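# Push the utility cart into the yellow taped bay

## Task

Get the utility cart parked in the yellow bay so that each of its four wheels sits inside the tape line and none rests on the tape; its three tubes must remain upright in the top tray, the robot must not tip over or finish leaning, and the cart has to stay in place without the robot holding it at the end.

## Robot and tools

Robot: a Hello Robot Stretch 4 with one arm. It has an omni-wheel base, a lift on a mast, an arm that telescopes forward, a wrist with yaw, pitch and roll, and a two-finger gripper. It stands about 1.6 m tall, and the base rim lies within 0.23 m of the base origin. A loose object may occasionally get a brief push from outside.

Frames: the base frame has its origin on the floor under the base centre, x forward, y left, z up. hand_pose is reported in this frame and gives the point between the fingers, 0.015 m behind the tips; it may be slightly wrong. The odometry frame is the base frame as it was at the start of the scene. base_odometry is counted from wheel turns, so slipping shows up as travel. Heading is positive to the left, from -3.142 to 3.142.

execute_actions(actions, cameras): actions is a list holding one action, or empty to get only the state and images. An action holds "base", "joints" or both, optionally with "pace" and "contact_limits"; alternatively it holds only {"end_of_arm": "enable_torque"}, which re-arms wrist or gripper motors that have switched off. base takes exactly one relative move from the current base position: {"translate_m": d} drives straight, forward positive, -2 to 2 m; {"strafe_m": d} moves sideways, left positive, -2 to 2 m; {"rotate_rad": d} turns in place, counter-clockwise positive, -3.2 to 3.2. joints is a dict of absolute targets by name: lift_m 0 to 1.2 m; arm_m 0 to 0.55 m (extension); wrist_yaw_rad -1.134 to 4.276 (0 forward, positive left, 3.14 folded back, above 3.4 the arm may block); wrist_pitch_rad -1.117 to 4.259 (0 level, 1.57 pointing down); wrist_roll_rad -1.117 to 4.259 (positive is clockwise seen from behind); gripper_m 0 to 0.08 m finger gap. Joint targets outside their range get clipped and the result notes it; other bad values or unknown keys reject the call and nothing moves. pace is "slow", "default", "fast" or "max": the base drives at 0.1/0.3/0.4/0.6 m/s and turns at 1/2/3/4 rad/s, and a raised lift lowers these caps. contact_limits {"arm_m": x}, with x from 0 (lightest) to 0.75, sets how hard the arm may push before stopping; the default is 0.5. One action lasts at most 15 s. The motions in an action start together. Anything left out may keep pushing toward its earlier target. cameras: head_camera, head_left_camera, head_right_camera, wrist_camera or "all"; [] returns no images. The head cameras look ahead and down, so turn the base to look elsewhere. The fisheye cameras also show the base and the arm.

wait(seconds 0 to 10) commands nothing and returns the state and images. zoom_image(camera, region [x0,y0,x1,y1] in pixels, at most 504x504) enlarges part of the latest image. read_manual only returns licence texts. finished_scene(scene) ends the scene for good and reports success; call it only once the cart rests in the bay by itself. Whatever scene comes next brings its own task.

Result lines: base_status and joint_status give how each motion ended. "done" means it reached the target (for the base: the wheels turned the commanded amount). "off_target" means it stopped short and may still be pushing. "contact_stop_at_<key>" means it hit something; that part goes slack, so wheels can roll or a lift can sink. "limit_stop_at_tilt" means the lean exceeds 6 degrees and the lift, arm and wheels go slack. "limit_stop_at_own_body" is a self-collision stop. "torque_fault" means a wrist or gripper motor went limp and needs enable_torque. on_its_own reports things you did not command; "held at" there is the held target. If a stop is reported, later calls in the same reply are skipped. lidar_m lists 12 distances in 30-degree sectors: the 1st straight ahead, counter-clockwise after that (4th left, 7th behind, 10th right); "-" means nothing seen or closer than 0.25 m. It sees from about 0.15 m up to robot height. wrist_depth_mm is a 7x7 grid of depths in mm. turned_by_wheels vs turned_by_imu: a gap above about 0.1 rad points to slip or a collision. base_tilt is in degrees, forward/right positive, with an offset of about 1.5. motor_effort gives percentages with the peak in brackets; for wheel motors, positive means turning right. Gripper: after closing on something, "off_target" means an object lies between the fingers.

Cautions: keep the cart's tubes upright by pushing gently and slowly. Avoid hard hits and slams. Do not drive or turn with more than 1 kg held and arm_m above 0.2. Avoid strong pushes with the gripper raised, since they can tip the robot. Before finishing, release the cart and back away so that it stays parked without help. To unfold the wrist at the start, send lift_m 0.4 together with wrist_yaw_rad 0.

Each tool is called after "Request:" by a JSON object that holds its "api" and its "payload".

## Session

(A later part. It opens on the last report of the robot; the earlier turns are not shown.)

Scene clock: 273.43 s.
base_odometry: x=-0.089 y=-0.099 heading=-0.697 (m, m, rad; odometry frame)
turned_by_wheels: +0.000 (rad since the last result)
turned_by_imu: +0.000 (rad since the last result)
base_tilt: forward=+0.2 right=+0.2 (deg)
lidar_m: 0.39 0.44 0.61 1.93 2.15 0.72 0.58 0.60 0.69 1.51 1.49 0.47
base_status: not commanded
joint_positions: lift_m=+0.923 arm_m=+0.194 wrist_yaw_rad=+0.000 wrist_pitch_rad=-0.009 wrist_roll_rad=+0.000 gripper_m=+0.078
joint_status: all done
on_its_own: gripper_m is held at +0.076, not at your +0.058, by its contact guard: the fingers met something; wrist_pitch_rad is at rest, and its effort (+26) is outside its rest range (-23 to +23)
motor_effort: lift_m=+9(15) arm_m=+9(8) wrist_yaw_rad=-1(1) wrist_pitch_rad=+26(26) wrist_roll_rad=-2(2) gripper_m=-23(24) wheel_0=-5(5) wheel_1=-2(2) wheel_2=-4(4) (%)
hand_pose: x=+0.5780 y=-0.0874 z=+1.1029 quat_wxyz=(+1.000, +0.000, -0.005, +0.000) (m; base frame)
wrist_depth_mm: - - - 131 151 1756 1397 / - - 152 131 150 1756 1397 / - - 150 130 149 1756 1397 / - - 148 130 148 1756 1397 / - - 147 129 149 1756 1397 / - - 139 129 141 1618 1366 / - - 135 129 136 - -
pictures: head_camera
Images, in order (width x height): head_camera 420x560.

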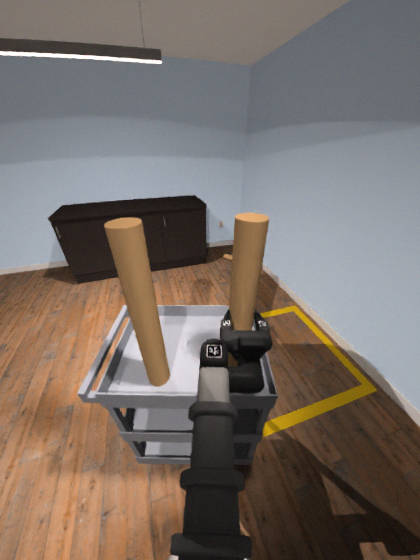

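Request:
{"api": "execute_actions", "payload": {"actions": [{"joints": {"lift_m": 0.929}, "pace": "slow"}], "cameras": ["wrist_camera"]}}

Scene clock: 274.27 s.
base_odometry: x=-0.089 y=-0.099 heading=-0.697 (m, m, rad; odometry frame)
turned_by_wheels: +0.000 (rad since the last result)
turned_by_imu: +0.000 (rad since the last result)
base_tilt: forward=+0.3 right=+0.2 (deg)
lidar_m: 0.40 0.44 0.60 1.92 2.17 0.68 0.58 0.59 0.70 1.54 1.51 0.46
base_status: not commanded
joint_positions: lift_m=+0.929 arm_m=+0.194 wrist_yaw_rad=+0.000 wrist_pitch_rad=-0.001 wrist_roll_rad=+0.000 gripper_m=+0.078
joint_status: all done
on_its_own: gripper_m is held at +0.076, not at your +0.058, by its contact guard: the fingers met something
motor_effort: lift_m=+21(21) arm_m=+9(9) wrist_yaw_rad=+0(1) wrist_pitch_rad=+4(27) wrist_roll_rad=-1(2) gripper_m=-23(24) wheel_0=-5(6) wheel_1=-2(3) wheel_2=-3(4) (%)
hand_pose: x=+0.5781 y=-0.0874 z=+1.1072 quat_wxyz=(+1.000, +0.000, +0.000, +0.000) (m; base frame)
wrist_depth_mm: - - 153 129 148 1756 1366 / - - 149 129 147 1756 1397 / - - 148 129 147 1756 1366 / - - 147 129 147 1756 1430 / - - 146 129 148 1808 1397 / 1983 - 139 129 141 1618 1366 / - - 135 129 136 - -
pictures: wrist_camera
camera_calibration (this result's frames):
wrist_camera: T_world_to_cam=[[-0.0110432, -0.999937, -0.0018333, -0.0798523], [-0.0290062, 0.00215298, -0.999577, 1.1782], [0.999518, -0.0109854, -0.0290282, -0.396098], [0, 0, 0, 1]] pos_world=[0.4292, -0.0867352, 1.16605]
Images, in order (width x height): wrist_camera 616x392.

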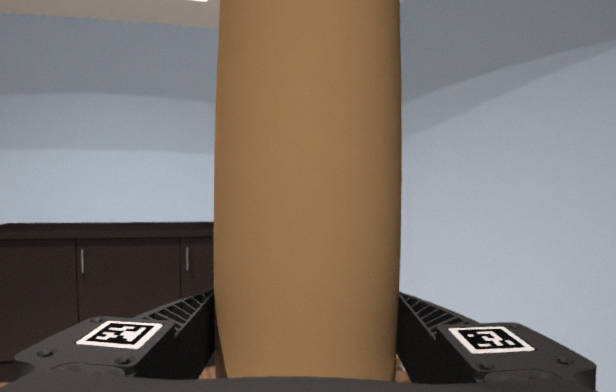

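Request:
{"api": "execute_actions", "payload": {"actions": [{"joints": {"gripper_m": 0.08}}], "cameras": ["wrist_camera", "head_camera"]}}

Scene clock: 274.97 s.
base_odometry: x=-0.089 y=-0.099 heading=-0.697 (m, m, rad; odometry frame)
turned_by_wheels: +0.000 (rad since the last result)
turned_by_imu: +0.000 (rad since the last result)
base_tilt: forward=+0.3 right=+0.2 (deg)
lidar_m: 0.41 0.44 0.61 1.94 2.15 0.74 0.57 0.58 0.70 1.51 1.52 0.45
base_status: not commanded
joint_positions: lift_m=+0.929 arm_m=+0.194 wrist_yaw_rad=+0.000 wrist_pitch_rad=-0.001 wrist_roll_rad=+0.000 gripper_m=+0.080
joint_status: all done
motor_effort: lift_m=+22(21) arm_m=+8(8) wrist_yaw_rad=+0(0) wrist_pitch_rad=+3(4) wrist_roll_rad=-1(1) gripper_m=+1(26) wheel_0=-6(5) wheel_1=-2(2) wheel_2=-3(4) (%)
hand_pose: x=+0.5781 y=-0.0874 z=+1.1072 quat_wxyz=(+1.000, +0.000, +0.000, +0.000) (m; base frame)
wrist_depth_mm: - - 153 129 148 1756 1397 / - - 149 129 147 1756 1397 / - - 147 129 147 1808 1397 / - - 146 129 147 1756 1397 / - - 146 129 148 1756 1397 / - - 139 129 141 1618 1366 / - - 135 129 136 - -
pictures: head_camera, wrist_camera
camera_calibration (this result's frames):
wrist_camera: T_world_to_cam=[[-0.0110436, -0.999937, -0.00178903, -0.0799012], [-0.029025, 0.00210894, -0.999576, 1.1782], [0.999518, -0.010987, -0.0290464, -0.396078], [0, 0, 0, 1]] pos_world=[0.429201, -0.0867326, 1.16605]
Images, in order (width x height): head_camera 420x560, wrist_camera 616x392.

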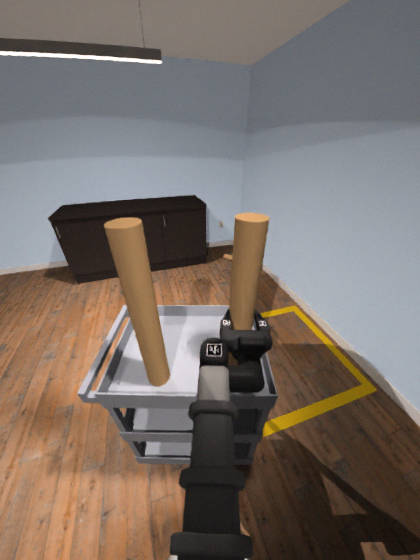

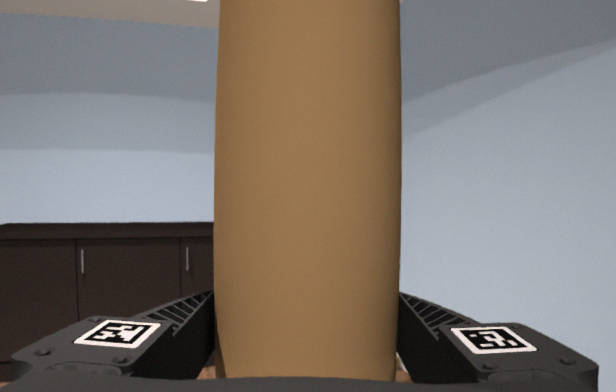

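Request:
{"api": "execute_actions", "payload": {"actions": [{"joints": {"arm_m": 0.184, "lift_m": 0.915}, "pace": "slow"}], "cameras": ["wrist_camera", "head_camera"]}}

Scene clock: 276.37 s.
base_odometry: x=-0.089 y=-0.099 heading=-0.697 (m, m, rad; odometry frame)
turned_by_wheels: +0.000 (rad since the last result)
turned_by_imu: -0.001 (rad since the last result)
base_tilt: forward=+0.3 right=+0.3 (deg)
lidar_m: 0.39 0.41 0.61 1.93 2.16 0.71 0.56 0.58 0.68 1.51 1.51 0.44
base_status: not commanded
joint_positions: lift_m=+0.916 arm_m=+0.186 wrist_yaw_rad=+0.000 wrist_pitch_rad=-0.018 wrist_roll_rad=+0.000 gripper_m=+0.080
joint_status: all done
on_its_own: wrist_pitch_rad is at rest, and its effort (+51) is outside its rest range (-23 to +23)
motor_effort: lift_m=+5(21) arm_m=-10(10) wrist_yaw_rad=-1(1) wrist_pitch_rad=+51(51) wrist_roll_rad=-2(1) gripper_m=+2(2) wheel_0=-5(6) wheel_1=-2(3) wheel_2=-3(4) (%)
hand_pose: x=+0.5692 y=-0.0874 z=+1.0980 quat_wxyz=(+1.000, +0.000, -0.009, +0.000) (m; base frame)
wrist_depth_mm: - - - 130 149 1756 1397 / - - 151 130 148 1808 1397 / - - 149 130 148 1808 1430 / - - 147 130 148 1808 1397 / - - 147 129 149 1756 1397 / - - 139 129 141 1618 1366 / - - 135 129 136 - -
pictures: head_camera, wrist_camera
camera_calibration (this result's frames):
wrist_camera: T_world_to_cam=[[-0.0108728, -0.999939, -0.0020192, -0.0798303], [-0.0123164, 0.00215308, -0.999922, 1.15969], [0.999865, -0.0108471, -0.012339, -0.40604], [0, 0, 0, 1]] pos_world=[0.4194, -0.0867266, 1.15443]
Images, in order (width x height): head_camera 420x560, wrist_camera 616x392.

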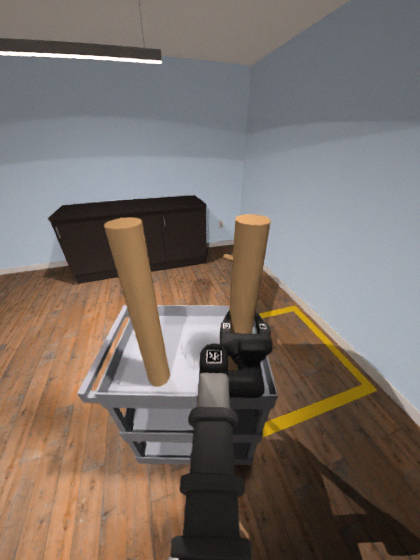

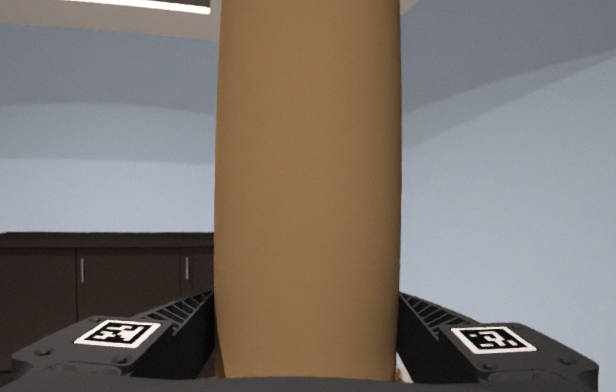

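Request:
{"api": "execute_actions", "payload": {"actions": [{"joints": {"lift_m": 0.924}, "pace": "slow"}], "cameras": ["wrist_camera", "head_camera"]}}

Scene clock: 278.17 s.
base_odometry: x=-0.089 y=-0.099 heading=-0.697 (m, m, rad; odometry frame)
turned_by_wheels: +0.000 (rad since the last result)
turned_by_imu: -0.001 (rad since the last result)
base_tilt: forward=+0.3 right=+0.2 (deg)
lidar_m: 0.40 0.46 0.60 1.94 2.18 0.71 0.56 0.59 0.67 1.50 1.50 0.45
base_status: not commanded
joint_positions: lift_m=+0.924 arm_m=+0.186 wrist_yaw_rad=+0.000 wrist_pitch_rad=-0.007 wrist_roll_rad=+0.000 gripper_m=+0.080
joint_status: all done
motor_effort: lift_m=+19(18) arm_m=-9(9) wrist_yaw_rad=-1(1) wrist_pitch_rad=+20(51) wrist_roll_rad=+1(2) gripper_m=+2(1) wheel_0=-6(6) wheel_1=-2(2) wheel_2=-4(4) (%)
hand_pose: x=+0.5692 y=-0.0874 z=+1.1036 quat_wxyz=(+1.000, +0.000, -0.003, +0.000) (m; base frame)
wrist_depth_mm: - - 150 127 145 1756 1366 / - - 147 128 145 1756 1366 / - - 146 128 145 1808 1397 / - - 146 128 146 1808 1397 / - - 146 129 147 1756 1397 / - - 139 129 141 1618 1366 / - - 135 129 137 - -
pictures: head_camera, wrist_camera
camera_calibration (this result's frames):
wrist_camera: T_world_to_cam=[[-0.0108761, -0.99994, -0.00154919, -0.0803314], [-0.0230085, 0.00179913, -0.999734, 1.17114], [0.999676, -0.0108376, -0.0230267, -0.394078], [0, 0, 0, 1]] pos_world=[0.420023, -0.0867045, 1.16163]
Images, in order (width x height): head_camera 420x560, wrist_camera 616x392.

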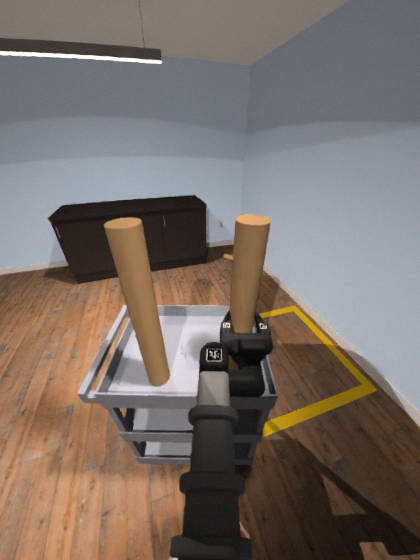

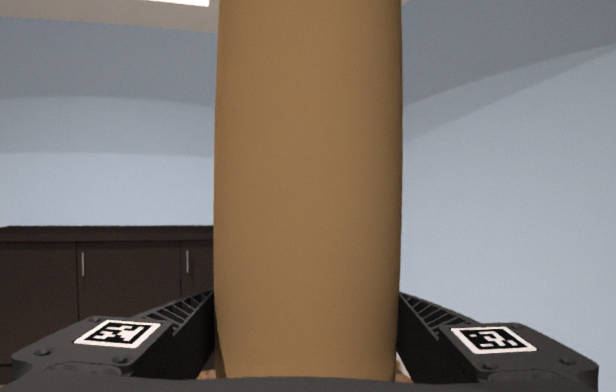

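Request:
{"api": "execute_actions", "payload": {"actions": [{"joints": {"lift_m": 0.932}, "pace": "slow"}], "cameras": ["wrist_camera"]}}

Scene clock: 279.40 s.
base_odometry: x=-0.089 y=-0.099 heading=-0.697 (m, m, rad; odometry frame)
turned_by_wheels: +0.000 (rad since the last result)
turned_by_imu: -0.001 (rad since the last result)
base_tilt: forward=+0.4 right=+0.1 (deg)
lidar_m: 0.41 0.42 0.56 1.93 2.18 0.70 0.59 0.60 0.68 1.52 1.53 0.45
base_status: not commanded
joint_positions: lift_m=+0.932 arm_m=+0.186 wrist_yaw_rad=+0.000 wrist_pitch_rad=+0.004 wrist_roll_rad=+0.000 gripper_m=+0.080
joint_status: all done
motor_effort: lift_m=+24(24) arm_m=-9(9) wrist_yaw_rad=-1(0) wrist_pitch_rad=-12(20) wrist_roll_rad=+1(1) gripper_m=+2(2) wheel_0=-5(6) wheel_1=-2(3) wheel_2=-3(3) (%)
hand_pose: x=+0.5692 y=-0.0874 z=+1.1089 quat_wxyz=(+1.000, +0.000, +0.002, +0.000) (m; base frame)
wrist_depth_mm: - - 147 126 143 1756 1366 / - - 145 127 143 1756 1397 / - - 145 127 144 1756 1397 / - - 145 128 145 1756 1397 / - - 145 128 147 1756 1397 / - - 138 129 140 1576 1366 / - - 135 129 137 - -
pictures: wrist_camera
camera_calibration (this result's frames):
wrist_camera: T_world_to_cam=[[-0.0108724, -0.99994, -0.00110955, -0.0808093], [-0.0342319, 0.00148117, -0.999413, 1.18239], [0.999355, -0.010828, -0.034246, -0.381299], [0, 0, 0, 1]] pos_world=[0.42065, -0.0866845, 1.16855]
Images, in order (width x height): wrist_camera 616x392.

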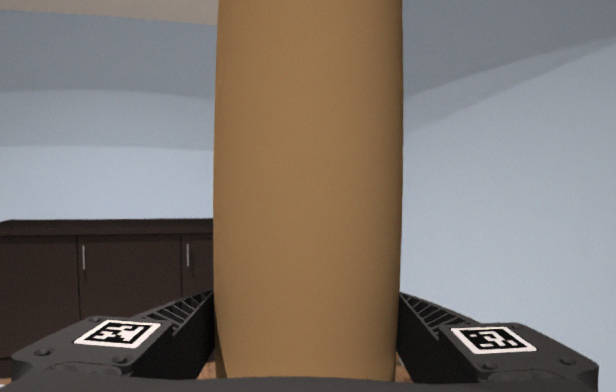

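Request:
{"api": "execute_actions", "payload": {"actions": [{"joints": {"lift_m": 0.940}, "pace": "slow"}], "cameras": ["wrist_camera", "head_camera"]}}

Scene clock: 280.87 s.
base_odometry: x=-0.089 y=-0.099 heading=-0.697 (m, m, rad; odometry frame)
turned_by_wheels: +0.000 (rad since the last result)
turned_by_imu: -0.001 (rad since the last result)
base_tilt: forward=+0.3 right=+0.3 (deg)
lidar_m: 0.40 0.44 0.60 1.91 2.16 0.70 0.59 0.58 0.70 1.53 1.52 0.45
base_status: not commanded
joint_positions: lift_m=+0.940 arm_m=+0.186 wrist_yaw_rad=+0.000 wrist_pitch_rad=+0.006 wrist_roll_rad=+0.000 gripper_m=+0.080
joint_status: all done
motor_effort: lift_m=+24(25) arm_m=-9(9) wrist_yaw_rad=-1(1) wrist_pitch_rad=-18(18) wrist_roll_rad=+2(1) gripper_m=+2(3) wheel_0=-6(5) wheel_1=-3(3) wheel_2=-4(4) (%)
hand_pose: x=+0.5692 y=-0.0874 z=+1.1164 quat_wxyz=(+1.000, +0.000, +0.003, +0.000) (m; base frame)
wrist_depth_mm: - - - 131 151 1708 1366 / - - 154 131 150 1756 1397 / - - 150 131 149 1756 1397 / - - 148 130 149 1756 1397 / - - 147 130 150 1756 1397 / - - 139 129 141 1618 1366 / - - 135 129 136 - -
pictures: head_camera, wrist_camera
camera_calibration (this result's frames):
wrist_camera: T_world_to_cam=[[-0.0108737, -0.99994, -0.00108387, -0.0808289], [-0.0364642, 0.00147974, -0.999334, 1.19104], [0.999276, -0.010827, -0.0364781, -0.378482], [0, 0, 0, 1]] pos_world=[0.420759, -0.0866844, 1.17636]
Images, in order (width x height): head_camera 420x560, wrist_camera 616x392.

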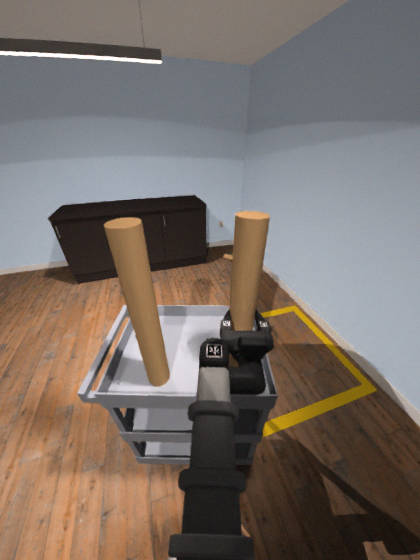

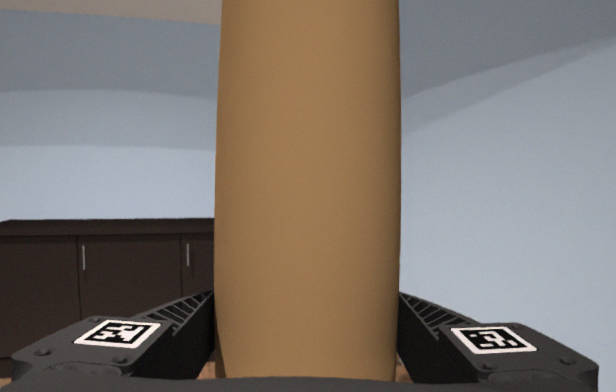

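Request:
{"api": "wait", "payload": {"seconds": 1}}

Scene clock: 286.70 s.
base_odometry: x=-0.089 y=-0.099 heading=-0.697 (m, m, rad; odometry frame)
turned_by_wheels: +0.000 (rad since the last result)
turned_by_imu: -0.002 (rad since the last result)
base_tilt: forward=+0.3 right=+0.2 (deg)
lidar_m: 0.41 0.44 0.62 1.89 2.17 0.69 0.57 0.60 0.69 1.52 1.51 0.45
base_status: not commanded
joint_positions: lift_m=+0.940 arm_m=+0.186 wrist_yaw_rad=+0.000 wrist_pitch_rad=+0.006 wrist_roll_rad=+0.000 gripper_m=+0.080
joint_status: all done
motor_effort: lift_m=+24(25) arm_m=-9(9) wrist_yaw_rad=-1(1) wrist_pitch_rad=-18(18) wrist_roll_rad=+1(1) gripper_m=+3(3) wheel_0=-5(5) wheel_1=-2(3) wheel_2=-4(4) (%)
hand_pose: x=+0.5692 y=-0.0874 z=+1.1164 quat_wxyz=(+1.000, +0.000, +0.003, +0.000) (m; base frame)
wrist_depth_mm: - - 154 129 147 1756 1366 / - - 150 129 147 1756 1430 / - - 148 129 147 1756 1397 / - - 147 129 147 1756 1397 / - - 146 129 148 1756 1397 / - - 139 129 141 1618 1397 / - - 135 129 136 - -
wait: 1.00 s; at rest from the start
pictures: head_camera, head_left_camera, head_right_camera, wrist_camera
camera_calibration (this result's frames):
wrist_camera: T_world_to_cam=[[-0.0108738, -0.99994, -0.00108422, -0.0808285], [-0.0364776, 0.00148024, -0.999333, 1.19105], [0.999275, -0.010827, -0.0364916, -0.378466], [0, 0, 0, 1]] pos_world=[0.42076, -0.0866844, 1.17635]
Images, in order (width x height): head_camera 420x560, head_left_camera 420x672, head_right_camera 420x672, wrist_camera 616x392.

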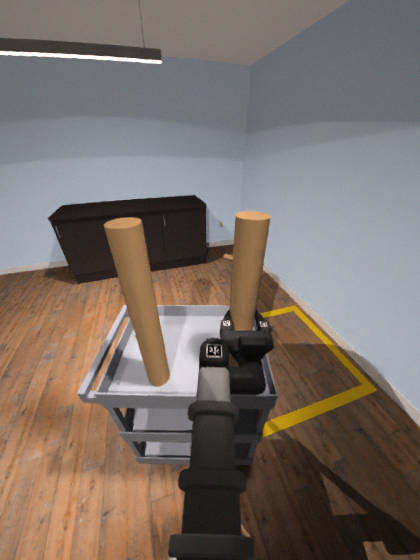

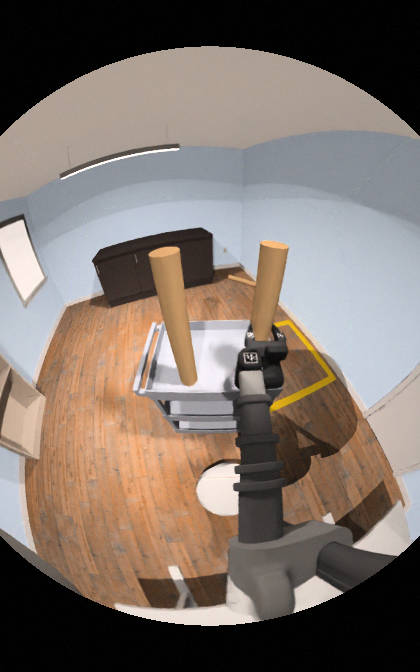

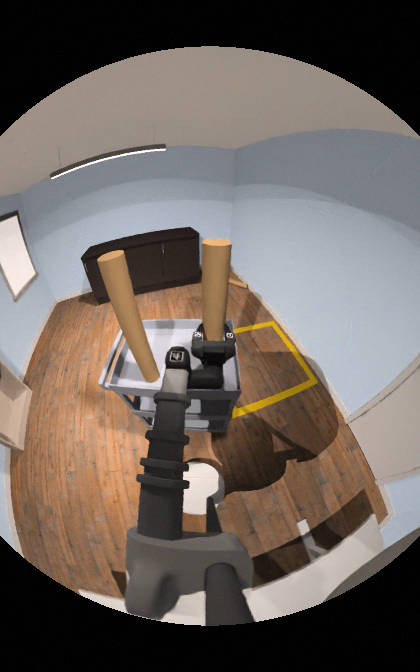

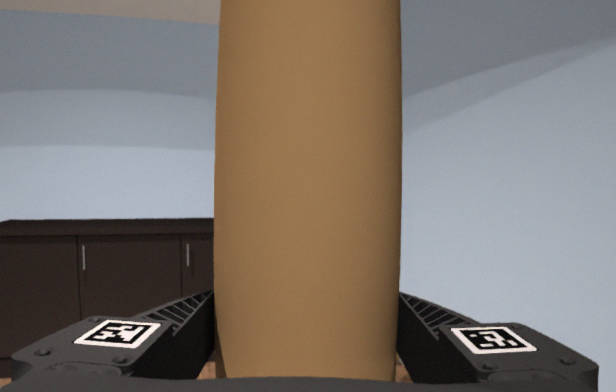

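Request:
{"api": "zoom_image", "payload": {"camera": "wrist_camera", "region": [100, 250, 520, 392]}}

Request:
{"api": "zoom_image", "payload": {"camera": "head_camera", "region": [200, 290, 300, 390]}}

Region (100, 250, 520, 392) of wrist_camera's 616x392 image, scaled by 1.200; it fills the top 170 rows of this view, and the rest is white.

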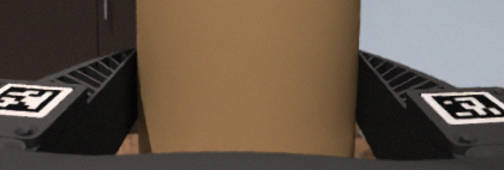

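Region (200, 290, 300, 390) of head_camera's 420x560 image, scaled by 5.040, with more detail than that image has.

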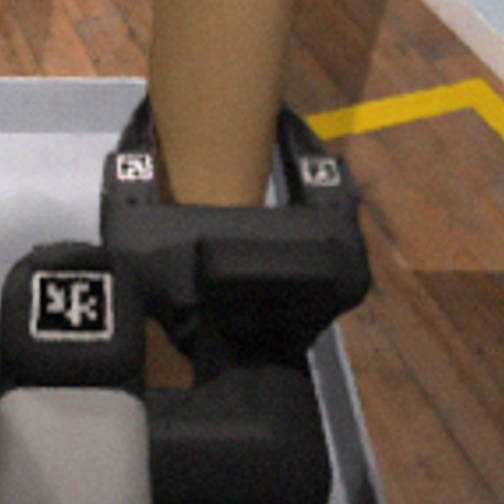

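Request:
{"api": "execute_actions", "payload": {"actions": [{"joints": {"lift_m": 0.914}, "pace": "slow"}], "cameras": ["wrist_camera"]}}

Scene clock: 288.87 s.
base_odometry: x=-0.089 y=-0.099 heading=-0.697 (m, m, rad; odometry frame)
turned_by_wheels: +0.000 (rad since the last result)
turned_by_imu: -0.001 (rad since the last result)
base_tilt: forward=+0.3 right=+0.1 (deg)
lidar_m: 0.41 0.44 0.61 1.91 2.18 0.70 0.56 0.55 0.68 1.54 1.50 0.46
base_status: not commanded
joint_positions: lift_m=+0.915 arm_m=+0.185 wrist_yaw_rad=+0.000 wrist_pitch_rad=-0.019 wrist_roll_rad=+0.000 gripper_m=+0.080
joint_status: all done
on_its_own: wrist_pitch_rad is at rest, and its effort (+55) is outside its rest range (-23 to +23)
motor_effort: lift_m=+5(24) arm_m=-8(9) wrist_yaw_rad=+0(1) wrist_pitch_rad=+55(56) wrist_roll_rad=+0(1) gripper_m=+2(3) wheel_0=-5(6) wheel_1=-3(2) wheel_2=-4(4) (%)
hand_pose: x=+0.5690 y=-0.0874 z=+1.0974 quat_wxyz=(+1.000, +0.000, -0.010, +0.000) (m; base frame)
wrist_depth_mm: - - - 134 156 1756 1397 / - - - 133 154 1756 1397 / - - 154 132 151 1808 1397 / - - 151 131 151 1756 1397 / - - 149 131 150 1756 1397 / - - 140 130 141 1618 1366 / - - 135 129 136 - -
pictures: wrist_camera
camera_calibration (this result's frames):
wrist_camera: T_world_to_cam=[[-0.0112366, -0.999935, -0.00194164, -0.0797898], [-0.0107035, 0.00206193, -0.999941, 1.15819], [0.99988, -0.0112152, -0.010726, -0.407597], [0, 0, 0, 1]] pos_world=[0.419048, -0.0867439, 1.15359]
Images, in order (width x height): wrist_camera 616x392.

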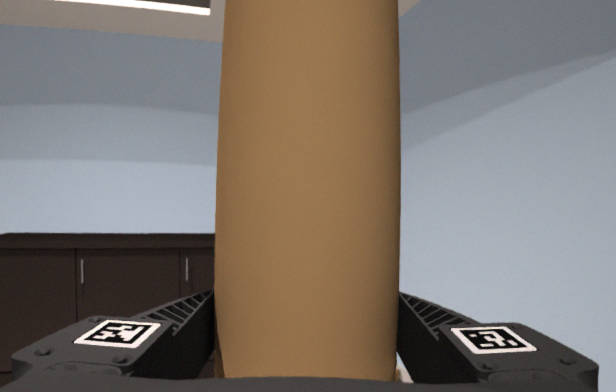

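Request:
{"api": "wait", "payload": {"seconds": 8}}

Scene clock: 297.40 s.
base_odometry: x=-0.089 y=-0.099 heading=-0.697 (m, m, rad; odometry frame)
turned_by_wheels: +0.000 (rad since the last result)
turned_by_imu: -0.004 (rad since the last result)
base_tilt: forward=+0.3 right=+0.1 (deg)
lidar_m: 0.39 0.43 0.59 1.90 2.16 0.70 0.58 0.58 0.69 1.50 1.53 0.44
base_status: not commanded
joint_positions: lift_m=+0.915 arm_m=+0.185 wrist_yaw_rad=+0.000 wrist_pitch_rad=-0.019 wrist_roll_rad=+0.000 gripper_m=+0.080
joint_status: all done
on_its_own: wrist_pitch_rad is at rest, and its effort (+56) is outside its rest range (-23 to +23)
motor_effort: lift_m=+5(24) arm_m=-8(9) wrist_yaw_rad=+0(1) wrist_pitch_rad=+56(56) wrist_roll_rad=+1(1) gripper_m=+2(3) wheel_0=-5(6) wheel_1=-2(2) wheel_2=-4(4) (%)
hand_pose: x=+0.5690 y=-0.0874 z=+1.0974 quat_wxyz=(+1.000, +0.000, -0.010, +0.000) (m; base frame)
wrist_depth_mm: - - - 134 156 1756 1397 / - - - 133 153 1756 1397 / - - 154 132 151 1756 1397 / - - 151 131 151 1756 1397 / - - 149 131 151 1756 1397 / - - 140 130 141 1618 1366 / - - 135 129 136 - -
wait: 8.00 s; at rest from the start
pictures: head_camera, head_left_camera, head_right_camera, wrist_camera
camera_calibration (this result's frames):
wrist_camera: T_world_to_cam=[[-0.0112369, -0.999935, -0.00194147, -0.0797899], [-0.0107036, 0.00206176, -0.999941, 1.15819], [0.99988, -0.0112154, -0.010726, -0.407597], [0, 0, 0, 1]] pos_world=[0.419048, -0.0867439, 1.15359]
Images, in order (width x height): head_camera 420x560, head_left_camera 420x672, head_right_camera 420x672, wrist_camera 616x392.

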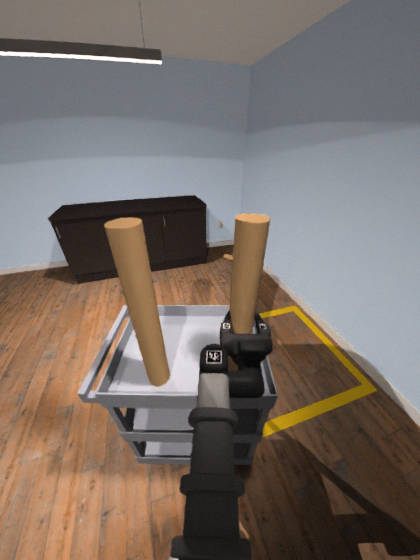

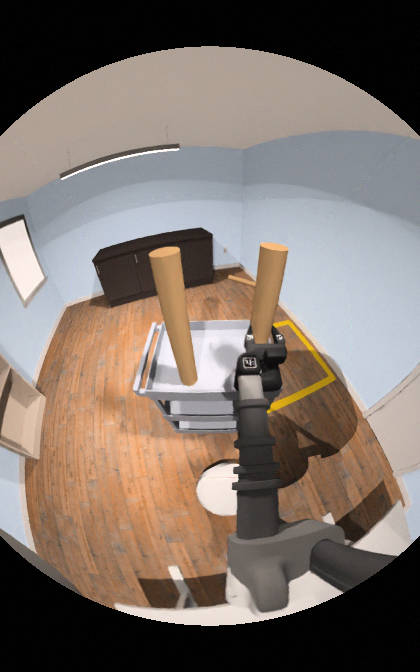

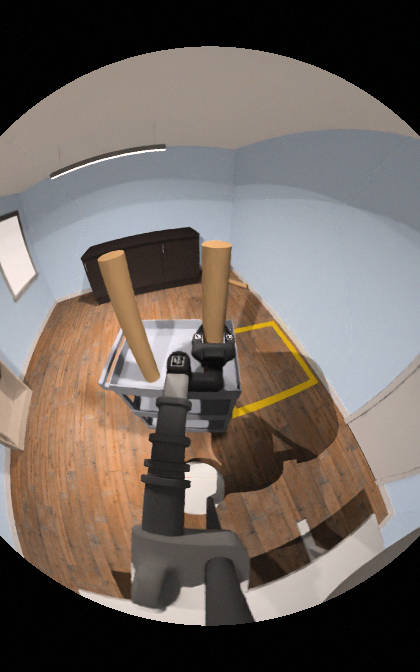

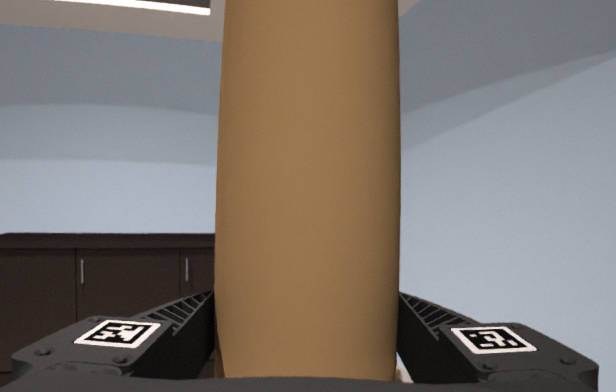

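Request:
{"api": "execute_actions", "payload": {"actions": [{"joints": {"arm_m": 0.179, "wrist_roll_rad": 0.04}, "pace": "slow"}], "cameras": ["wrist_camera"]}}

Scene clock: 298.67 s.
base_odometry: x=-0.089 y=-0.099 heading=-0.697 (m, m, rad; odometry frame)
turned_by_wheels: +0.000 (rad since the last result)
turned_by_imu: -0.001 (rad since the last result)
base_tilt: forward=+0.3 right=+0.1 (deg)
lidar_m: 0.40 0.44 0.59 1.91 2.17 0.70 0.56 0.57 0.69 1.53 1.51 0.46
base_status: not commanded
joint_positions: lift_m=+0.915 arm_m=+0.180 wrist_yaw_rad=-0.002 wrist_pitch_rad=-0.018 wrist_roll_rad=+0.037 gripper_m=+0.080
joint_status: all done
on_its_own: wrist_pitch_rad is at rest, and its effort (+51) is outside its rest range (-23 to +23)
motor_effort: lift_m=+6(6) arm_m=-8(8) wrist_yaw_rad=+4(4) wrist_pitch_rad=+51(56) wrist_roll_rad=+8(8) gripper_m=+1(2) wheel_0=-6(6) wheel_1=-2(2) wheel_2=-4(4) (%)
hand_pose: x=+0.5639 y=-0.0877 z=+1.0970 quat_wxyz=(+1.000, +0.019, -0.009, -0.001) (m; base frame)
wrist_depth_mm: - - 148 132 - 1708 1366 / - - 147 131 - 1756 1366 / - - 146 131 - 1756 1397 / - - 145 130 156 1756 1397 / - - 146 130 153 1756 1397 / - - 139 129 142 1618 1366 / - - 135 129 136 - -
pictures: wrist_camera
camera_calibration (this result's frames):
wrist_camera: T_world_to_cam=[[-0.0120106, -0.999167, -0.0390082, -0.0389845], [-0.012345, 0.0391562, -0.999157, 1.16102], [0.999852, -0.0115189, -0.012805, -0.400246], [0, 0, 0, 1]] pos_world=[0.414051, -0.0890237, 1.1534]
Images, in order (width x height): wrist_camera 616x392.

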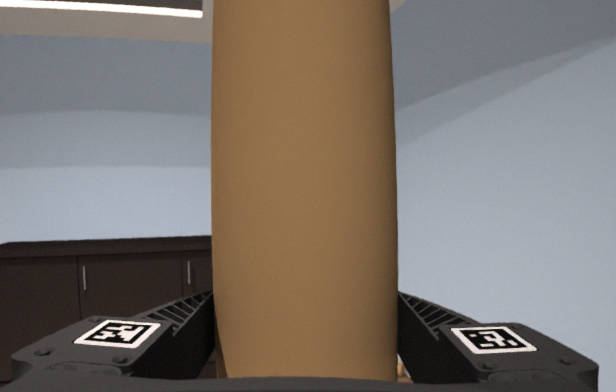

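Request:
{"api": "execute_actions", "payload": {"actions": [{"joints": {"wrist_roll_rad": -0.04}, "pace": "slow"}], "cameras": ["wrist_camera"]}}

Scene clock: 299.40 s.
base_odometry: x=-0.089 y=-0.099 heading=-0.697 (m, m, rad; odometry frame)
turned_by_wheels: +0.000 (rad since the last result)
turned_by_imu: +0.000 (rad since the last result)
base_tilt: forward=+0.3 right=+0.2 (deg)
lidar_m: 0.42 0.44 0.60 1.94 2.15 0.70 0.56 0.60 0.67 1.52 1.52 0.45
base_status: not commanded
joint_positions: lift_m=+0.915 arm_m=+0.180 wrist_yaw_rad=+0.001 wrist_pitch_rad=-0.015 wrist_roll_rad=-0.037 gripper_m=+0.080
joint_status: all done
on_its_own: wrist_pitch_rad is at rest, and its effort (+42) is outside its rest range (-23 to +23)
motor_effort: lift_m=+7(7) arm_m=-8(8) wrist_yaw_rad=-3(4) wrist_pitch_rad=+42(51) wrist_roll_rad=-8(10) gripper_m=+2(1) wheel_0=-5(6) wheel_1=-2(3) wheel_2=-4(4) (%)
hand_pose: x=+0.5641 y=-0.0872 z=+1.0963 quat_wxyz=(+1.000, -0.018, -0.007, +0.000) (m; base frame)
wrist_depth_mm: - - - 132 144 1808 1397 / - - - 131 144 1808 1430 / - - - 131 144 1808 1430 / - - 155 130 145 1808 1397 / - - 151 130 146 1808 1366 / - - 140 130 141 1576 1366 / - - 135 129 137 - -
pictures: wrist_camera
camera_calibration (this result's frames):
wrist_camera: T_world_to_cam=[[-0.010822, -0.999316, 0.0353612, -0.120715], [-0.0151405, -0.0351955, -0.999266, 1.15554], [0.999827, -0.0113494, -0.0147493, -0.398299], [0, 0, 0, 1]] pos_world=[0.414419, -0.0844834, 1.15308]
Images, in order (width x height): wrist_camera 616x392.

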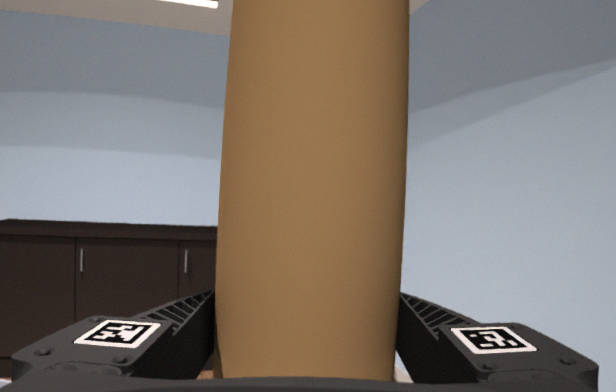

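Request:
{"api": "execute_actions", "payload": {"actions": [{"joints": {"wrist_roll_rad": 0.06, "lift_m": 0.911}, "pace": "slow"}], "cameras": ["wrist_camera"]}}

Scene clock: 303.60 s.
base_odometry: x=-0.089 y=-0.099 heading=-0.697 (m, m, rad; odometry frame)
turned_by_wheels: +0.000 (rad since the last result)
turned_by_imu: -0.002 (rad since the last result)
base_tilt: forward=+0.3 right=+0.2 (deg)
lidar_m: 0.41 0.44 0.59 1.90 2.19 0.70 0.55 0.59 0.67 1.54 1.51 0.43
base_status: not commanded
joint_positions: lift_m=+0.912 arm_m=+0.180 wrist_yaw_rad=-0.002 wrist_pitch_rad=-0.015 wrist_roll_rad=+0.057 gripper_m=+0.080
joint_status: all done
on_its_own: wrist_pitch_rad is at rest, and its effort (+43) is outside its rest range (-23 to +23)
motor_effort: lift_m=+7(7) arm_m=-8(8) wrist_yaw_rad=+6(6) wrist_pitch_rad=+43(46) wrist_roll_rad=+9(11) gripper_m=+3(1) wheel_0=-5(5) wheel_1=-2(2) wheel_2=-4(4) (%)
hand_pose: x=+0.5638 y=-0.0879 z=+1.0933 quat_wxyz=(+1.000, +0.028, -0.007, -0.001) (m; base frame)
wrist_depth_mm: - - 144 132 - 1708 1336 / - - 143 131 - 1708 1366 / - - 143 131 - 1756 1397 / - - 144 130 - 1756 1397 / - - 144 130 156 1756 1397 / - - 139 129 142 1618 1366 / - - 135 129 136 - -
pictures: wrist_camera
camera_calibration (this result's frames):
wrist_camera: T_world_to_cam=[[-0.0123984, -0.998235, -0.0580778, -0.018099], [-0.0152332, 0.0582641, -0.998185, 1.15956], [0.999807, -0.0114912, -0.0159287, -0.396803], [0, 0, 0, 1]] pos_world=[0.414166, -0.0901874, 1.15008]
Images, in order (width x height): wrist_camera 616x392.

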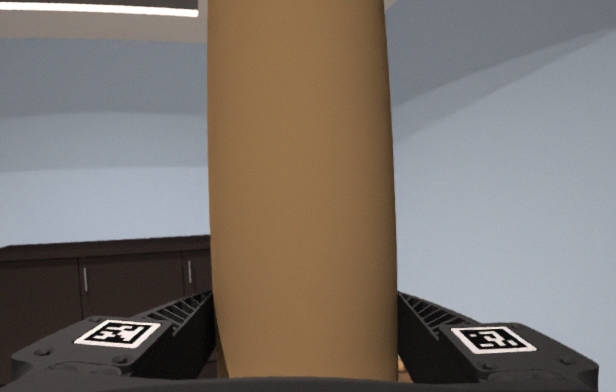

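Request:
{"api": "execute_actions", "payload": {"actions": [{"joints": {"wrist_roll_rad": -0.06, "lift_m": 0.905, "arm_m": 0.177}, "pace": "slow"}], "cameras": ["wrist_camera"]}}

Scene clock: 308.17 s.
base_odometry: x=-0.089 y=-0.099 heading=-0.697 (m, m, rad; odometry frame)
turned_by_wheels: +0.000 (rad since the last result)
turned_by_imu: -0.002 (rad since the last result)
base_tilt: forward=+0.3 right=+0.2 (deg)
lidar_m: 0.41 0.44 0.62 1.91 2.16 0.69 0.56 0.58 0.67 1.49 1.55 0.45
base_status: not commanded
joint_positions: lift_m=+0.906 arm_m=+0.178 wrist_yaw_rad=+0.001 wrist_pitch_rad=-0.018 wrist_roll_rad=-0.057 gripper_m=+0.080
joint_status: all done
on_its_own: wrist_pitch_rad is at rest, and its effort (+51) is outside its rest range (-23 to +23)
motor_effort: lift_m=+5(7) arm_m=-8(8) wrist_yaw_rad=-2(6) wrist_pitch_rad=+51(51) wrist_roll_rad=-8(9) gripper_m=+1(2) wheel_0=-5(6) wheel_1=-2(2) wheel_2=-4(4) (%)
hand_pose: x=+0.5620 y=-0.0873 z=+1.0880 quat_wxyz=(+1.000, -0.028, -0.009, +0.000) (m; base frame)
wrist_depth_mm: - - - 131 141 1808 1430 / - - - 131 141 1808 1430 / - - - 131 142 1808 1430 / - - - 130 143 1808 1430 / - - 153 130 146 1756 1397 / - - 141 130 141 1576 1336 / - - 135 129 137 - -
pictures: wrist_camera
camera_calibration (this result's frames):
wrist_camera: T_world_to_cam=[[-0.0113619, -0.998404, 0.0553209, -0.141796], [-0.0124333, -0.0551791, -0.998399, 1.14298], [0.999858, -0.0120316, -0.0117865, -0.399682], [0, 0, 0, 1]] pos_world=[0.412225, -0.0833097, 1.14428]
Images, in order (width x height): wrist_camera 616x392.

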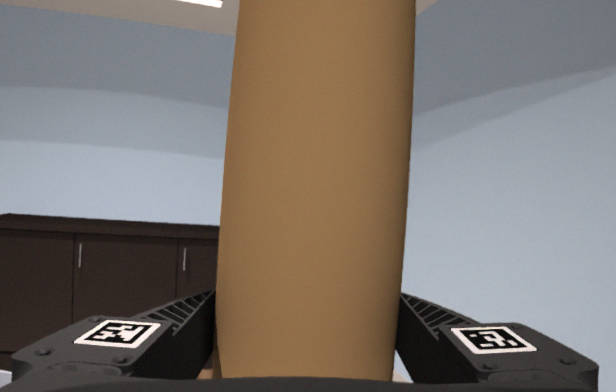

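Request:
{"api": "execute_actions", "payload": {"actions": [{"joints": {"wrist_roll_rad": 0.07, "lift_m": 0.900, "arm_m": 0.176}, "pace": "slow"}], "cameras": []}}

Request:
{"api": "execute_actions", "payload": {"actions": [{"joints": {"wrist_roll_rad": -0.07, "lift_m": 0.896}, "pace": "slow"}], "cameras": ["wrist_camera", "head_camera"]}}

Scene clock: 310.43 s.
base_odometry: x=-0.089 y=-0.099 heading=-0.697 (m, m, rad; odometry frame)
turned_by_wheels: +0.000 (rad since the last result)
turned_by_imu: -0.001 (rad since the last result)
base_tilt: forward=+0.3 right=+0.2 (deg)
lidar_m: 0.41 0.46 0.59 1.90 2.15 0.70 0.57 0.56 0.69 1.52 1.48 0.45
base_status: not commanded
joint_positions: lift_m=+0.901 arm_m=+0.177 wrist_yaw_rad=-0.001 wrist_pitch_rad=-0.018 wrist_roll_rad=+0.067 gripper_m=+0.080
joint_status: all done
on_its_own: wrist_pitch_rad is at rest, and its effort (+54) is outside its rest range (-23 to +23)
motor_effort: lift_m=+5(5) arm_m=-8(8) wrist_yaw_rad=+3(3) wrist_pitch_rad=+54(54) wrist_roll_rad=+10(10) gripper_m=+2(2) wheel_0=-5(5) wheel_1=-3(2) wheel_2=-4(4) (%)
hand_pose: x=+0.5609 y=-0.0876 z=+1.0832 quat_wxyz=(+0.999, +0.033, -0.009, +0.000) (m; base frame)
wrist_depth_mm: - - 142 131 - 1661 1336 / - - 142 131 - 1756 1366 / - - 142 131 - 1756 1397 / - - 143 131 - 1756 1430 / - - 144 130 - 1808 1397 / - - 139 130 143 1618 1366 / - - 135 129 136 - -
pictures: none
No camera images: the call's "cameras" was empty. Leave "cameras" out to get every camera's image.

Scene clock: 311.10 s.
base_odometry: x=-0.089 y=-0.099 heading=-0.697 (m, m, rad; odometry frame)
turned_by_wheels: +0.000 (rad since the last result)
turned_by_imu: +0.000 (rad since the last result)
base_tilt: forward=+0.3 right=+0.2 (deg)
lidar_m: 0.41 0.43 0.58 1.90 2.18 0.74 0.57 0.57 0.70 1.53 1.52 0.45
base_status: not commanded
joint_positions: lift_m=+0.897 arm_m=+0.177 wrist_yaw_rad=+0.001 wrist_pitch_rad=-0.018 wrist_roll_rad=-0.066 gripper_m=+0.080
joint_status: all done
on_its_own: wrist_pitch_rad is at rest, and its effort (+53) is outside its rest range (-23 to +23)
motor_effort: lift_m=+5(6) arm_m=-8(8) wrist_yaw_rad=-3(3) wrist_pitch_rad=+53(57) wrist_roll_rad=-10(10) gripper_m=+2(2) wheel_0=-5(6) wheel_1=-3(2) wheel_2=-4(3) (%)
hand_pose: x=+0.5611 y=-0.0872 z=+1.0791 quat_wxyz=(+0.999, -0.033, -0.009, +0.000) (m; base frame)
wrist_depth_mm: - - - 131 139 1863 1430 / - - - 131 140 1863 1430 / - - - 131 141 1808 1430 / - - - 130 142 1808 1397 / - - 154 130 145 1756 1397 / - - 141 130 141 1618 1336 / - - 135 129 137 - -
pictures: head_camera, wrist_camera
camera_calibration (this result's frames):
wrist_camera: T_world_to_cam=[[-0.0114641, -0.997836, 0.0647523, -0.151366], [-0.0120047, -0.0646146, -0.997838, 1.13241], [0.999862, -0.0122167, -0.0112379, -0.399424], [0, 0, 0, 1]] pos_world=[0.411228, -0.0827472, 1.13528]
Images, in order (width x height): head_camera 420x560, wrist_camera 616x392.

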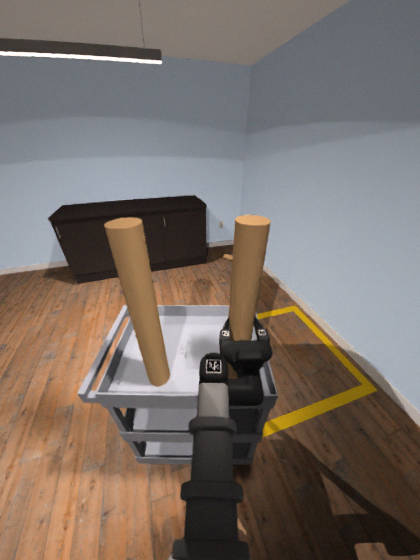

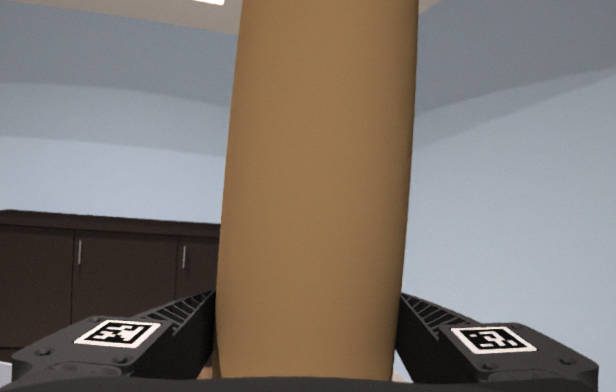

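Request:
{"api": "execute_actions", "payload": {"actions": []}}

Scene clock: 312.03 s.
base_odometry: x=-0.089 y=-0.099 heading=-0.697 (m, m, rad; odometry frame)
turned_by_wheels: +0.000 (rad since the last result)
turned_by_imu: +0.000 (rad since the last result)
base_tilt: forward=+0.3 right=+0.2 (deg)
lidar_m: 0.42 0.44 0.62 1.91 2.15 0.70 0.57 0.54 0.69 1.53 1.53 0.47
base_status: not commanded
joint_positions: lift_m=+0.897 arm_m=+0.177 wrist_yaw_rad=+0.001 wrist_pitch_rad=-0.018 wrist_roll_rad=-0.066 gripper_m=+0.080
joint_status: all done
on_its_own: wrist_pitch_rad is at rest, and its effort (+53) is outside its rest range (-23 to +23)
motor_effort: lift_m=+5(6) arm_m=-8(8) wrist_yaw_rad=-3(3) wrist_pitch_rad=+53(57) wrist_roll_rad=-10(10) gripper_m=+2(2) wheel_0=-5(6) wheel_1=-2(2) wheel_2=-3(3) (%)
hand_pose: x=+0.5611 y=-0.0872 z=+1.0791 quat_wxyz=(+0.999, -0.033, -0.009, +0.000) (m; base frame)
wrist_depth_mm: - - - 131 139 1863 1430 / - - - 131 140 1808 1430 / - - - 131 141 1756 1430 / - - - 130 142 1756 1397 / - - 154 130 145 1756 1397 / - - 141 130 141 1618 1336 / - - 135 129 137 - -
pictures: head_camera, head_left_camera, head_right_camera, wrist_camera
camera_calibration (this result's frames):
wrist_camera: T_world_to_cam=[[-0.0114643, -0.997836, 0.0647525, -0.151366], [-0.0120047, -0.0646147, -0.997838, 1.13241], [0.999862, -0.0122168, -0.011238, -0.399424], [0, 0, 0, 1]] pos_world=[0.411228, -0.0827472, 1.13528]
Images, in order (width x height): head_camera 420x560, head_left_camera 420x672, head_right_camera 420x672, wrist_camera 616x392.

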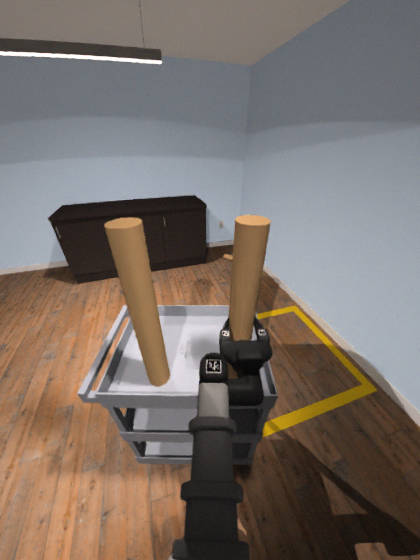

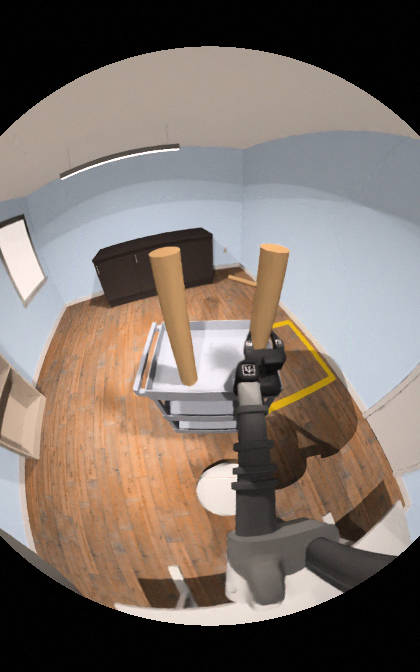

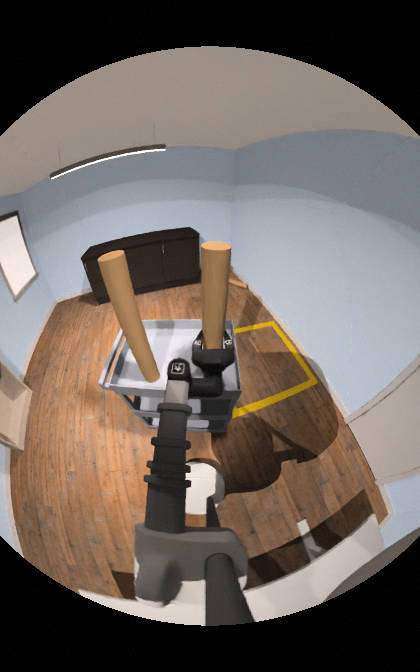

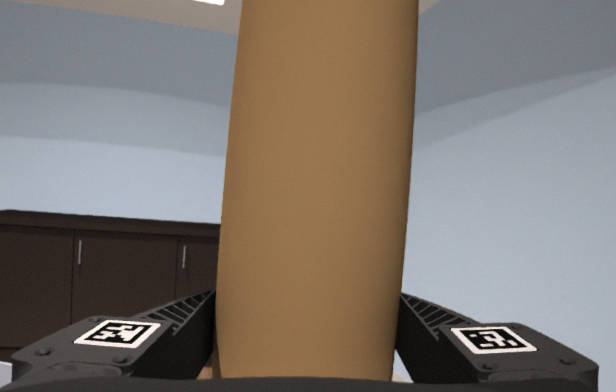

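Request:
{"api": "execute_actions", "payload": {"actions": [{"joints": {"wrist_roll_rad": 0.07, "lift_m": 0.8925, "arm_m": 0.175, "wrist_pitch_rad": 0, "wrist_yaw_rad": 0}, "pace": "slow"}], "cameras": ["wrist_camera"]}}

Scene clock: 315.30 s.
base_odometry: x=-0.089 y=-0.099 heading=-0.697 (m, m, rad; odometry frame)
turned_by_wheels: +0.000 (rad since the last result)
turned_by_imu: -0.001 (rad since the last result)
base_tilt: forward=+0.4 right=+0.1 (deg)
lidar_m: 0.42 0.41 0.61 1.92 2.16 0.70 0.57 0.58 0.67 1.50 1.51 0.45
base_status: not commanded
joint_positions: lift_m=+0.893 arm_m=+0.177 wrist_yaw_rad=-0.001 wrist_pitch_rad=-0.016 wrist_roll_rad=+0.067 gripper_m=+0.080
joint_status: all done
on_its_own: wrist_pitch_rad is at rest, and its effort (+46) is outside its rest range (-23 to +23)
motor_effort: lift_m=+6(6) arm_m=-9(9) wrist_yaw_rad=+2(1) wrist_pitch_rad=+46(56) wrist_roll_rad=+9(9) gripper_m=+1(1) wheel_0=-5(6) wheel_1=-2(2) wheel_2=-4(4) (%)
hand_pose: x=+0.5600 y=-0.0876 z=+1.0751 quat_wxyz=(+0.999, +0.033, -0.008, +0.000) (m; base frame)
wrist_depth_mm: - - 141 131 - 1756 1336 / - - 141 131 - 1756 1366 / - - 142 131 - 1756 1366 / - - 143 130 - 1808 1366 / - - 144 130 - 1756 1430 / 1983 - 139 130 142 1618 1366 / - - 135 130 137 - -
pictures: wrist_camera
camera_calibration (this result's frames):
wrist_camera: T_world_to_cam=[[-0.010701, -0.997609, -0.0682763, -0.00882295], [-0.0140159, 0.0684232, -0.997558, 1.14087], [0.999845, -0.0097179, -0.0147146, -0.394462], [0, 0, 0, 1]] pos_world=[0.410296, -0.0906973, 1.13168]
Images, in order (width x height): wrist_camera 616x392.

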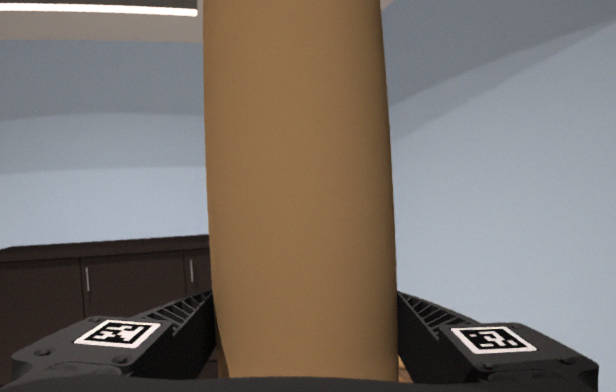

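Request:
{"api": "execute_actions", "payload": {"actions": [{"joints": {"wrist_roll_rad": -0.07, "lift_m": 0.887, "arm_m": 0.172, "wrist_pitch_rad": 0, "wrist_yaw_rad": 0}, "pace": "slow"}], "cameras": ["wrist_camera"]}}

Scene clock: 316.17 s.
base_odometry: x=-0.089 y=-0.099 heading=-0.697 (m, m, rad; odometry frame)
turned_by_wheels: +0.000 (rad since the last result)
turned_by_imu: +0.000 (rad since the last result)
base_tilt: forward=+0.4 right=+0.2 (deg)
lidar_m: 0.41 0.44 0.60 1.91 2.17 0.70 0.57 0.57 0.69 1.53 1.52 0.45
base_status: not commanded
joint_positions: lift_m=+0.887 arm_m=+0.173 wrist_yaw_rad=+0.000 wrist_pitch_rad=+0.002 wrist_roll_rad=-0.070 gripper_m=+0.080
joint_status: all done
motor_effort: lift_m=+14(13) arm_m=-8(11) wrist_yaw_rad=+0(5) wrist_pitch_rad=-6(48) wrist_roll_rad=-1(6) gripper_m=+2(3) wheel_0=-5(5) wheel_1=-3(2) wheel_2=-2(4) (%)
hand_pose: x=+0.5571 y=-0.0874 z=+1.0651 quat_wxyz=(+0.999, -0.035, +0.001, +0.000) (m; base frame)
wrist_depth_mm: - - - 131 139 1863 1430 / - - - 132 140 1863 1430 / - - - 132 142 1808 1430 / - - - 132 145 1756 1430 / - - 163 132 149 1756 1366 / - - 145 133 143 1618 1366 / - - 140 134 141 - -
pictures: wrist_camera
camera_calibration (this result's frames):
wrist_camera: T_world_to_cam=[[-0.0109952, -0.997613, 0.0681717, -0.15457], [-0.0322479, -0.0677866, -0.997179, 1.12868], [0.999419, -0.0131626, -0.0314256, -0.373909], [0, 0, 0, 1]] pos_world=[0.40839, -0.082613, 1.12428]
Images, in order (width x height): wrist_camera 616x392.

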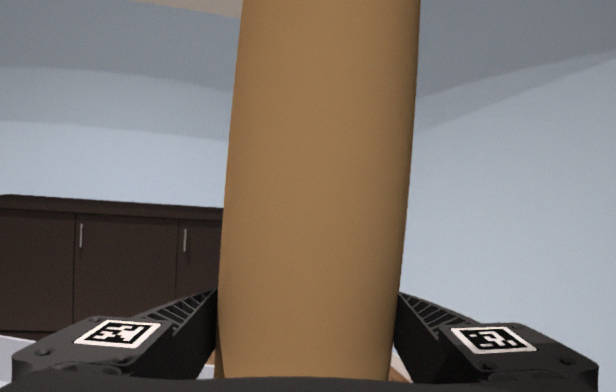

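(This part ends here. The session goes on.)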